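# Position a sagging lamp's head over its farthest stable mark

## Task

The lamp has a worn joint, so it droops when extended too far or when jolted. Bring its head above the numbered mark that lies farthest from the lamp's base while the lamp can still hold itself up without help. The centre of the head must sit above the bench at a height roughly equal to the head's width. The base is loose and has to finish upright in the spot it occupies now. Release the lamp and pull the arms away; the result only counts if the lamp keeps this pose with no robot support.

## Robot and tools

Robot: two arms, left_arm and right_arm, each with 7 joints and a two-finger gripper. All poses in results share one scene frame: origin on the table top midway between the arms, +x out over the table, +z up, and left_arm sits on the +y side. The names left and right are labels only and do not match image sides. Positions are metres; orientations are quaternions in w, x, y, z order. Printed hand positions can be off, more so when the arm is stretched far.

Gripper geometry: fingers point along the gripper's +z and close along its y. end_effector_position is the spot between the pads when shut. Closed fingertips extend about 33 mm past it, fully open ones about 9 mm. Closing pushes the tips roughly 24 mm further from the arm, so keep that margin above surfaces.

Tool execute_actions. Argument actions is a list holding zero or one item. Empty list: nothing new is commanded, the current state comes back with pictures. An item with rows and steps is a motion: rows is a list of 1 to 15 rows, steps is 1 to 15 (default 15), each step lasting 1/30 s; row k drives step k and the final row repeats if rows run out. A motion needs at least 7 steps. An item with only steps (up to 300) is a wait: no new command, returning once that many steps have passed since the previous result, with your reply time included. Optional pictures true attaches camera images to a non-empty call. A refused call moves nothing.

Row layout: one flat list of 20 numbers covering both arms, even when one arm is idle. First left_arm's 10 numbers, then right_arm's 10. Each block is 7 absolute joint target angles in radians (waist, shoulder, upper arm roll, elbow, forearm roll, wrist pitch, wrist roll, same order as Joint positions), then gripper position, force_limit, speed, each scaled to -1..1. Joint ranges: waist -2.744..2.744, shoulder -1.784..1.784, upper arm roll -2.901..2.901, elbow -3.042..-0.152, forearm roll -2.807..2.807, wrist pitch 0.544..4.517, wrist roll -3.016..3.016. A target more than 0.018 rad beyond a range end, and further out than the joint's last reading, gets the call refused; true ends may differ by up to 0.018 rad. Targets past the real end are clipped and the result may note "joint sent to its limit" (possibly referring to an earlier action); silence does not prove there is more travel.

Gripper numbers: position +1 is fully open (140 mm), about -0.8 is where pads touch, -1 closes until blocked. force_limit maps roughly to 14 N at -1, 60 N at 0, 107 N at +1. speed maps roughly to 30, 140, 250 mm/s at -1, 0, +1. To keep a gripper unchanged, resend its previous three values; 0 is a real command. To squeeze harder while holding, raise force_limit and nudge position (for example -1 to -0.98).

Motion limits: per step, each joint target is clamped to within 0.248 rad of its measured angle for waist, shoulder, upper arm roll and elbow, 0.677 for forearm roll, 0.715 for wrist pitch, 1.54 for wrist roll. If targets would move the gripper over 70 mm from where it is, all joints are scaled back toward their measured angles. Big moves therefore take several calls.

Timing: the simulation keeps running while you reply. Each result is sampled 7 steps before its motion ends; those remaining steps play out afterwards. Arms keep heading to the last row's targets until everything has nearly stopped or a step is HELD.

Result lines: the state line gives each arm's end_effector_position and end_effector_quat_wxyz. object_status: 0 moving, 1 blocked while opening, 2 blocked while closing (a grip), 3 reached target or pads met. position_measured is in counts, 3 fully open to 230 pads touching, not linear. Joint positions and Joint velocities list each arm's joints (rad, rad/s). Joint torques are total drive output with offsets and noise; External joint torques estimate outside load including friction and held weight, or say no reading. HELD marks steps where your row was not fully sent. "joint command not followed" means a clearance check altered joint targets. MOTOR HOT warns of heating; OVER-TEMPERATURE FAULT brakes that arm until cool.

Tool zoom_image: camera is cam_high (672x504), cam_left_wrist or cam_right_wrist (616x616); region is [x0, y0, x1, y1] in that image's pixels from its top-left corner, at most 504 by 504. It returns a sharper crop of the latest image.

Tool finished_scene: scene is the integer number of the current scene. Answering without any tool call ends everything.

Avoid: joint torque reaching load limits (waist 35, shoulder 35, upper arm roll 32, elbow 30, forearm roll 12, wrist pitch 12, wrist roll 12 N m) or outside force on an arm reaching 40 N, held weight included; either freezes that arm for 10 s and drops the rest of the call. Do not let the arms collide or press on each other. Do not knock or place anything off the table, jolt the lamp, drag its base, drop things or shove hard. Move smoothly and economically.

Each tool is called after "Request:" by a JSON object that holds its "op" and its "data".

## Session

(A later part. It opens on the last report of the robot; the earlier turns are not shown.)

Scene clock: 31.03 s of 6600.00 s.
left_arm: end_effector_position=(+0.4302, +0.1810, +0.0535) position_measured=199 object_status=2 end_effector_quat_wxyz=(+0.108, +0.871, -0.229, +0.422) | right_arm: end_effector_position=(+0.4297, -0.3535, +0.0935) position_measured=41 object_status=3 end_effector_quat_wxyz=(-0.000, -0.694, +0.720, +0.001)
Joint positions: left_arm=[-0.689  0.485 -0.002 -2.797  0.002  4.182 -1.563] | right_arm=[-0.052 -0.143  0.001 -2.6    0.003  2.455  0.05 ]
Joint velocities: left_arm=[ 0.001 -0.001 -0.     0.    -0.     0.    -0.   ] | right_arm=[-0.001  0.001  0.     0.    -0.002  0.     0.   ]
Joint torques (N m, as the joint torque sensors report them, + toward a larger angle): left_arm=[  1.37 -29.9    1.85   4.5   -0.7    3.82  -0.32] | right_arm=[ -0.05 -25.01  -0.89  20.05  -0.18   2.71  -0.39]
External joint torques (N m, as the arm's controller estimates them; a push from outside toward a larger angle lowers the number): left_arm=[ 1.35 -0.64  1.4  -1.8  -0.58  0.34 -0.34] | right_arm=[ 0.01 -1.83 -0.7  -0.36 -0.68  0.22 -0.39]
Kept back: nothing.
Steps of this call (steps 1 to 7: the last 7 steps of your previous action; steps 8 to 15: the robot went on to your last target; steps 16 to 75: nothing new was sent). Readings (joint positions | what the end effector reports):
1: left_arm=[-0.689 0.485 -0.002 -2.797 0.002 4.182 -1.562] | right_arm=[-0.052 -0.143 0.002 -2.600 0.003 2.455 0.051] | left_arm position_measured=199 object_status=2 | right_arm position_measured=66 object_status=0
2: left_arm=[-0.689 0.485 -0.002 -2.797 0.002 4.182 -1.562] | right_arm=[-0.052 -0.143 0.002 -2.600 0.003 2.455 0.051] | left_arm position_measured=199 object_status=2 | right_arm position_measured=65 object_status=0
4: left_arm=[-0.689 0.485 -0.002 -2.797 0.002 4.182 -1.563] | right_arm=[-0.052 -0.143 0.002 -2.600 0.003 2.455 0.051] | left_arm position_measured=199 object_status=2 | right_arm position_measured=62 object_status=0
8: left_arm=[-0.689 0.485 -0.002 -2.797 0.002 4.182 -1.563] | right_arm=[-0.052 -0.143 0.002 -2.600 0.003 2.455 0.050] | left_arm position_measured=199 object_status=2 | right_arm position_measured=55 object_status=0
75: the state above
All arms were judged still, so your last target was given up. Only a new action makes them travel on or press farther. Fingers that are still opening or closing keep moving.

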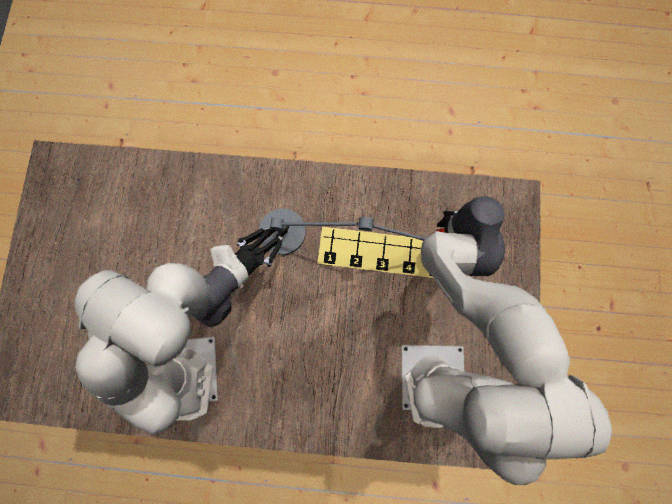

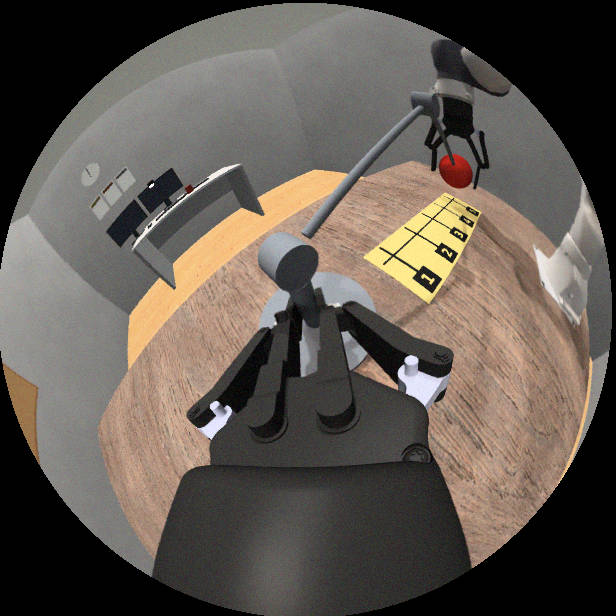

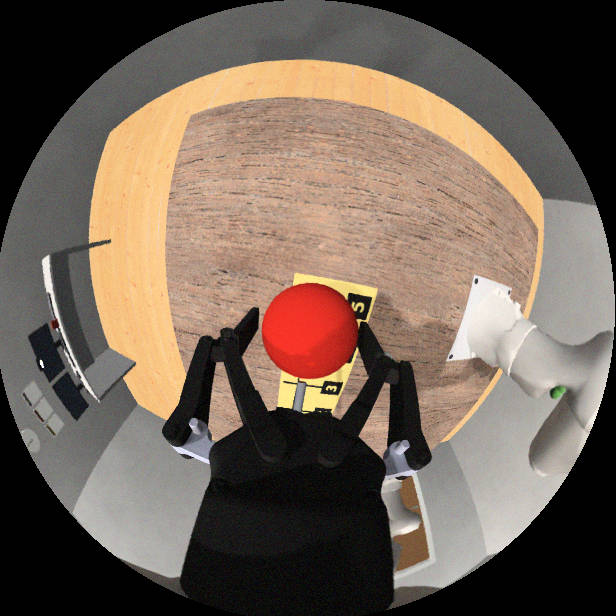

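It holds at 5. Release and clear.

Request:
{"op": "execute_actions", "data": {"actions": [{"rows":[[-0.69,0.485,0,-2.798,0,4.183,-1.565,0.2,0,-1,-0.8,-0.144,0,-2.601,0,2.457,0.045,1,-0.3,0]]}]}}

Request:
{"op": "execute_actions", "data": {"actions": [{"steps":35}]}}

Request:
{"op": "execute_actions", "data": {"actions": [{"rows":[[-0.69,0.3,0,-2.99,0,4.12,-1.565,0.2,0,-1,-0.8,-0.144,0,-2.601,0,2.457,0.045,1,-0.3,0]]}]}}

Request:
{"op": "execute_actions", "data": {"actions": [{"rows":[[0,0.3,0,-2.99,0,4.12,-1.565,0.2,0,-1,-0.8,-0.144,0,-2.601,0,2.457,0.045,1,-0.3,0]]}]}}

Request:
{"op": "execute_actions", "data": {"actions": [{"steps":40}], "pictures": true}}

Scene clock: 31.67 s of 6600.00 s.
left_arm: end_effector_position=(+0.4301, +0.1810, +0.0534) position_measured=187 object_status=0 end_effector_quat_wxyz=(+0.108, +0.871, -0.229, +0.422) | right_arm: end_effector_position=(+0.4037, -0.5093, +0.0936) position_measured=3 object_status=0 end_effector_quat_wxyz=(+0.000, -0.551, +0.835, +0.001)
Joint positions: left_arm=[-0.689  0.485 -0.002 -2.797  0.002  4.182 -1.563] | right_arm=[-0.424 -0.143  0.005 -2.6    0.002  2.456  0.05 ]
Joint velocities: left_arm=[ 0.001  0.    -0.001 -0.001  0.001  0.001  0.   ] | right_arm=[-1.422  0.    -0.115 -0.    -0.001  0.003  0.   ]
Joint torques (N m, as the joint torque sensors report them, + toward a larger angle): left_arm=[ -0.51 -29.57   2.57   5.79  -0.57   3.51  -0.01] | right_arm=[  4.16 -24.84   4.24  20.5    0.2    2.48  -0.24]
External joint torques (N m, as the arm's controller estimates them; a push from outside toward a larger angle lowers the number): left_arm=[-0.5  -0.28  2.15 -0.52 -0.45  0.02 -0.04] | right_arm=[-1.5  -1.27 -0.22  1.55 -0.26  0.26 -0.25]
Steps of this call (steps 1 to 11: nothing new was sent; steps 12 to 19: the first 8 steps of this action). Readings (joint positions | what the end effector reports):
12: left_arm=[-0.689 0.485 -0.002 -2.797 0.002 4.182 -1.563] | right_arm=[-0.084 -0.143 0.016 -2.600 0.002 2.455 0.050] | left_arm position_measured=199 object_status=0 | right_arm position_measured=41 object_status=0
13: left_arm=[-0.689 0.485 -0.002 -2.797 0.002 4.182 -1.563] | right_arm=[-0.128 -0.143 0.017 -2.600 0.002 2.455 0.050] | left_arm position_measured=199 object_status=0 | right_arm position_measured=34 object_status=0
15: left_arm=[-0.689 0.485 -0.002 -2.797 0.002 4.182 -1.563] | right_arm=[-0.224 -0.143 0.013 -2.600 0.002 2.456 0.050] | left_arm position_measured=194 object_status=0 | right_arm position_measured=19 object_status=0
19: the state above

Scene clock: 32.83 s of 6600.00 s.
left_arm: end_effector_position=(+0.4301, +0.1810, +0.0534) position_measured=131 object_status=0 end_effector_quat_wxyz=(+0.108, +0.871, -0.229, +0.421) | right_arm: end_effector_position=(+0.3197, -0.6491, +0.0937) position_measured=3 object_status=3 end_effector_quat_wxyz=(+0.001, -0.383, +0.924, +0.001)
Joint positions: left_arm=[-0.689  0.485 -0.002 -2.797  0.002  4.182 -1.563] | right_arm=[-0.798 -0.143 -0.002 -2.6    0.002  2.456  0.05 ]
Joint velocities: left_arm=[ 0.     0.001  0.    -0.     0.     0.001 -0.002] | right_arm=[ 0.001 -0.     0.    -0.003  0.     0.    -0.   ]
Joint torques (N m, as the joint torque sensors report them, + toward a larger angle): left_arm=[ -0.57 -29.52   2.47   6.14  -0.72   3.58   0.  ] | right_arm=[ -0.98 -25.04   0.98  19.76  -0.02   2.52  -0.37]
External joint torques (N m, as the arm's controller estimates them; a push from outside toward a larger angle lowers the number): left_arm=[-0.58 -0.29  2.02 -0.21 -0.6   0.11 -0.02] | right_arm=[-1.   -1.86  1.09 -0.59 -0.52  0.04 -0.37]
Kept back: nothing.
Steps of this call (steps 1 to 7: the last 7 steps of your previous action; steps 8 to 30: the robot went on to your last target; steps 31 to 35: nothing new was sent). Readings (joint positions | what the end effector reports):
1: left_arm=[-0.689 0.485 -0.002 -2.797 0.002 4.182 -1.563] | right_arm=[-0.475 -0.143 0.004 -2.600 0.002 2.456 0.050] | left_arm position_measured=186 object_status=0 | right_arm position_measured=3 object_status=0
2: left_arm=[-0.689 0.485 -0.002 -2.797 0.002 4.182 -1.563] | right_arm=[-0.526 -0.143 0.004 -2.600 0.002 2.456 0.050] | left_arm position_measured=184 object_status=0 | right_arm position_measured=3 object_status=0
4: left_arm=[-0.689 0.485 -0.002 -2.797 0.002 4.182 -1.563] | right_arm=[-0.628 -0.143 0.002 -2.600 0.002 2.456 0.050] | left_arm position_measured=181 object_status=0 | right_arm position_measured=3 object_status=3
8: left_arm=[-0.689 0.485 -0.002 -2.797 0.002 4.182 -1.563] | right_arm=[-0.773 -0.143 -0.009 -2.600 0.002 2.456 0.050] | left_arm position_measured=174 object_status=0 | right_arm position_measured=3 object_status=3
35: the state above
All arms were judged still, so your last target was given up. Only a new action makes them travel on or press farther. Fingers that are still opening or closing keep moving.

Scene clock: 33.10 s of 6600.00 s.
left_arm: end_effector_position=(+0.3805, +0.2083, +0.0721) position_measured=118 object_status=0 end_effector_quat_wxyz=(+0.102, +0.882, -0.233, +0.398) | right_arm: end_effector_position=(+0.3197, -0.6491, +0.0937) position_measured=3 object_status=3 end_effector_quat_wxyz=(+0.001, -0.383, +0.924, +0.001)
Joint positions: left_arm=[-0.689  0.307 -0.002 -2.982  0.002  4.136 -1.563] | right_arm=[-0.798 -0.143 -0.001 -2.6    0.002  2.456  0.05 ]
Joint velocities: left_arm=[-0.002 -0.073 -0.001 -0.088  0.    -0.078  0.   ] | right_arm=[ 0.     0.001  0.001 -0.001  0.001  0.    -0.   ]
Joint torques (N m, as the joint torque sensors report them, + toward a larger angle): left_arm=[  0.25 -25.25   1.89   4.32  -0.75   2.88  -0.02] | right_arm=[ -1.28 -24.85   0.79  19.73  -0.04   2.55  -0.36]
External joint torques (N m, as the arm's controller estimates them; a push from outside toward a larger angle lowers the number): left_arm=[ 0.33 -1.86  1.69 -2.56 -0.67 -0.58 -0.04] | right_arm=[-1.32 -1.68  0.87 -0.66 -0.54  0.06 -0.36]
Steps of this call (steps 1 to 8: the first 8 steps of this action). Readings (joint positions | what the end effector reports):
1: left_arm=[-0.689 0.450 -0.002 -2.839 0.002 4.169 -1.563] | right_arm=[-0.798 -0.143 -0.002 -2.600 0.002 2.456 0.050] | left_arm position_measured=129 object_status=0 | right_arm position_measured=3 object_status=3
2: left_arm=[-0.689 0.399 -0.002 -2.894 0.002 4.161 -1.563] | right_arm=[-0.798 -0.143 -0.001 -2.600 0.002 2.456 0.050] | left_arm position_measured=127 object_status=0 | right_arm position_measured=3 object_status=3
4: left_arm=[-0.689 0.338 -0.002 -2.951 0.002 4.150 -1.563] | right_arm=[-0.798 -0.143 -0.001 -2.600 0.002 2.456 0.050] | left_arm position_measured=124 object_status=0 | right_arm position_measured=3 object_status=3
8: the state above

Scene clock: 33.60 s of 6600.00 s.
left_arm: end_effector_position=(+0.4320, +0.3632, +0.0695) position_measured=104 object_status=3 end_effector_quat_wxyz=(+0.035, +0.910, -0.084, +0.404) | right_arm: end_effector_position=(+0.3197, -0.6491, +0.0937) position_measured=3 object_status=3 end_effector_quat_wxyz=(+0.001, -0.383, +0.924, +0.001)
Joint positions: left_arm=[-0.354  0.303 -0.004 -2.988  0.004  4.126 -1.563] | right_arm=[-0.798 -0.143 -0.001 -2.6    0.002  2.456  0.05 ]
Joint velocities: left_arm=[ 1.254  0.     0.078 -0.001 -0.025 -0.001 -0.   ] | right_arm=[-0.001 -0.001  0.    -0.    -0.001  0.    -0.   ]
Joint torques (N m, as the joint torque sensors report them, + toward a larger angle): left_arm=[ -4.35 -24.91  -2.76   6.45   0.06   3.01   0.07] | right_arm=[ -1.18 -25.05   1.06  20.06  -0.03   2.57  -0.35]
External joint torques (N m, as the arm's controller estimates them; a push from outside toward a larger angle lowers the number): left_arm=[ 0.59 -0.96  0.2   1.34 -0.28 -0.48  0.05] | right_arm=[-1.1  -1.82  1.26 -0.37 -0.53  0.08 -0.35]
Steps of this call (steps 1 to 7: the last 7 steps of your previous action; steps 8 to 15: the first 8 steps of this action). Readings (joint positions | what the end effector reports):
8: left_arm=[-0.659 0.303 -0.011 -2.988 0.006 4.126 -1.563] | right_arm=[-0.798 -0.143 -0.001 -2.600 0.002 2.456 0.050] | left_arm position_measured=105 object_status=0 | right_arm position_measured=3 object_status=3
9: left_arm=[-0.617 0.303 -0.011 -2.988 0.006 4.126 -1.563] | right_arm=[-0.798 -0.143 -0.001 -2.600 0.002 2.456 0.050] | left_arm position_measured=104 object_status=0 | right_arm position_measured=3 object_status=3
11: left_arm=[-0.530 0.303 -0.008 -2.988 0.005 4.126 -1.563] | right_arm=[-0.798 -0.143 -0.001 -2.600 0.002 2.456 0.050] | left_arm position_measured=104 object_status=0 | right_arm position_measured=3 object_status=3
15: the state above

Scene clock: 34.93 s of 6600.00 s.
left_arm: end_effector_position=(+0.4306, +0.5407, +0.0687) position_measured=104 object_status=3 end_effector_quat_wxyz=(-0.040, +0.911, +0.081, +0.402) | right_arm: end_effector_position=(+0.3197, -0.6491, +0.0937) position_measured=3 object_status=3 end_effector_quat_wxyz=(+0.001, -0.383, +0.924, +0.001)
Joint positions: left_arm=[-0.002  0.302  0.002 -2.989 -0.     4.123 -1.563] | right_arm=[-0.798 -0.143 -0.001 -2.6    0.002  2.456  0.05 ]
Joint velocities: left_arm=[-0.001 -0.    -0.001  0.    -0.002 -0.001  0.003] | right_arm=[ 0.     0.     0.001 -0.     0.     0.    -0.001]
Joint torques (N m, as the joint torque sensors report them, + toward a larger angle): left_arm=[  1.85 -25.98  -0.2    5.92  -0.09   3.09   0.02] | right_arm=[ -1.19 -25.14   1.08  20.03  -0.01   2.58  -0.36]
External joint torques (N m, as the arm's controller estimates them; a push from outside toward a larger angle lowers the number): left_arm=[ 1.87 -2.17 -0.49 -0.24  0.04 -0.39  0.  ] | right_arm=[-1.16 -1.97  1.23 -0.35 -0.51  0.09 -0.36]
Kept back: nothing.
Steps of this call (steps 1 to 7: the last 7 steps of your previous action; steps 8 to 30: the robot went on to your last target; steps 31 to 40: nothing new was sent). Readings (joint positions | what the end effector reports):
1: left_arm=[-0.309 0.303 -0.004 -2.988 0.004 4.126 -1.563] | right_arm=[-0.798 -0.143 -0.001 -2.600 0.002 2.456 0.050] | left_arm position_measured=104 object_status=3 | right_arm position_measured=3 object_status=3
2: left_arm=[-0.264 0.303 -0.003 -2.988 0.004 4.126 -1.563] | right_arm=[-0.798 -0.143 -0.001 -2.600 0.002 2.456 0.050] | left_arm position_measured=104 object_status=3 | right_arm position_measured=3 object_status=3
4: left_arm=[-0.174 0.303 -0.002 -2.988 0.003 4.125 -1.563] | right_arm=[-0.798 -0.143 -0.001 -2.600 0.002 2.456 0.050] | left_arm position_measured=104 object_status=3 | right_arm position_measured=3 object_status=3
8: left_arm=[-0.034 0.302 0.004 -2.988 -0.000 4.124 -1.563] | right_arm=[-0.798 -0.143 -0.001 -2.600 0.002 2.456 0.050] | left_arm position_measured=104 object_status=3 | right_arm position_measured=3 object_status=3
40: the state above
All arms were judged still, so your last target was given up. Only a new action makes them travel on or press farther. Fingers that are still opening or closing keep moving.

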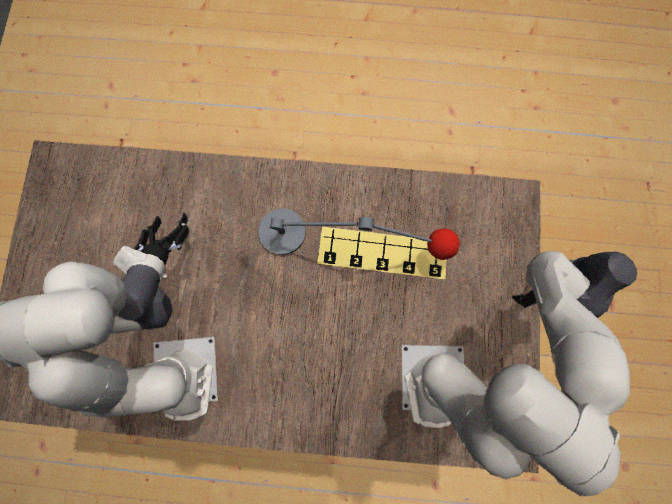

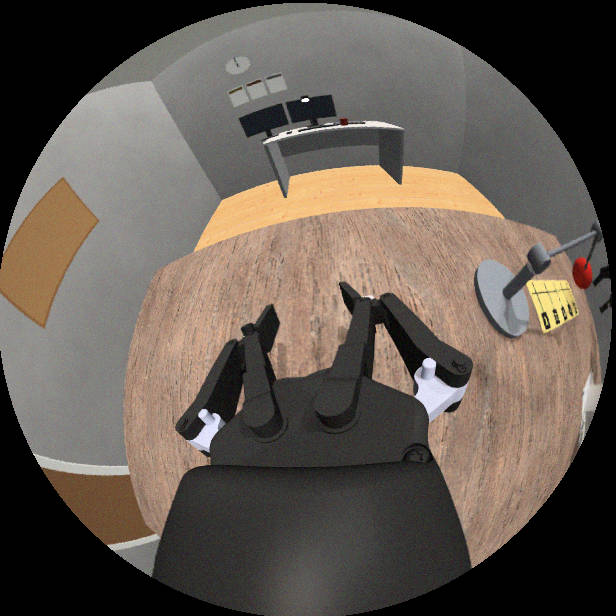

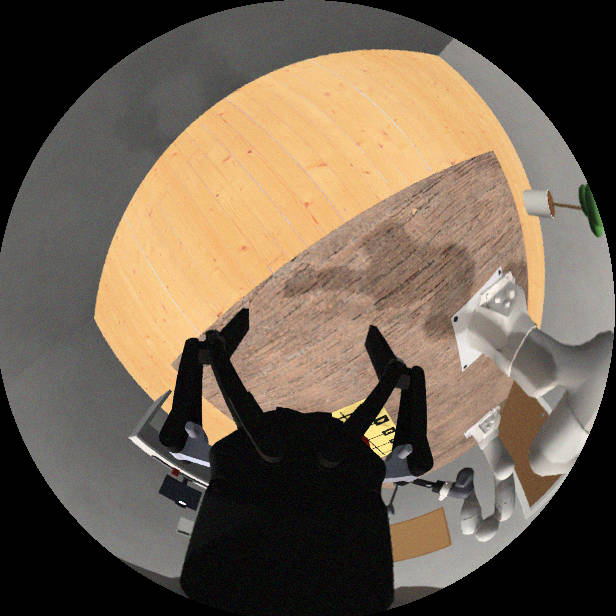

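Request:
{"op": "finished_scene", "data": {"scene": 2}}

The scene is finished: the task was done.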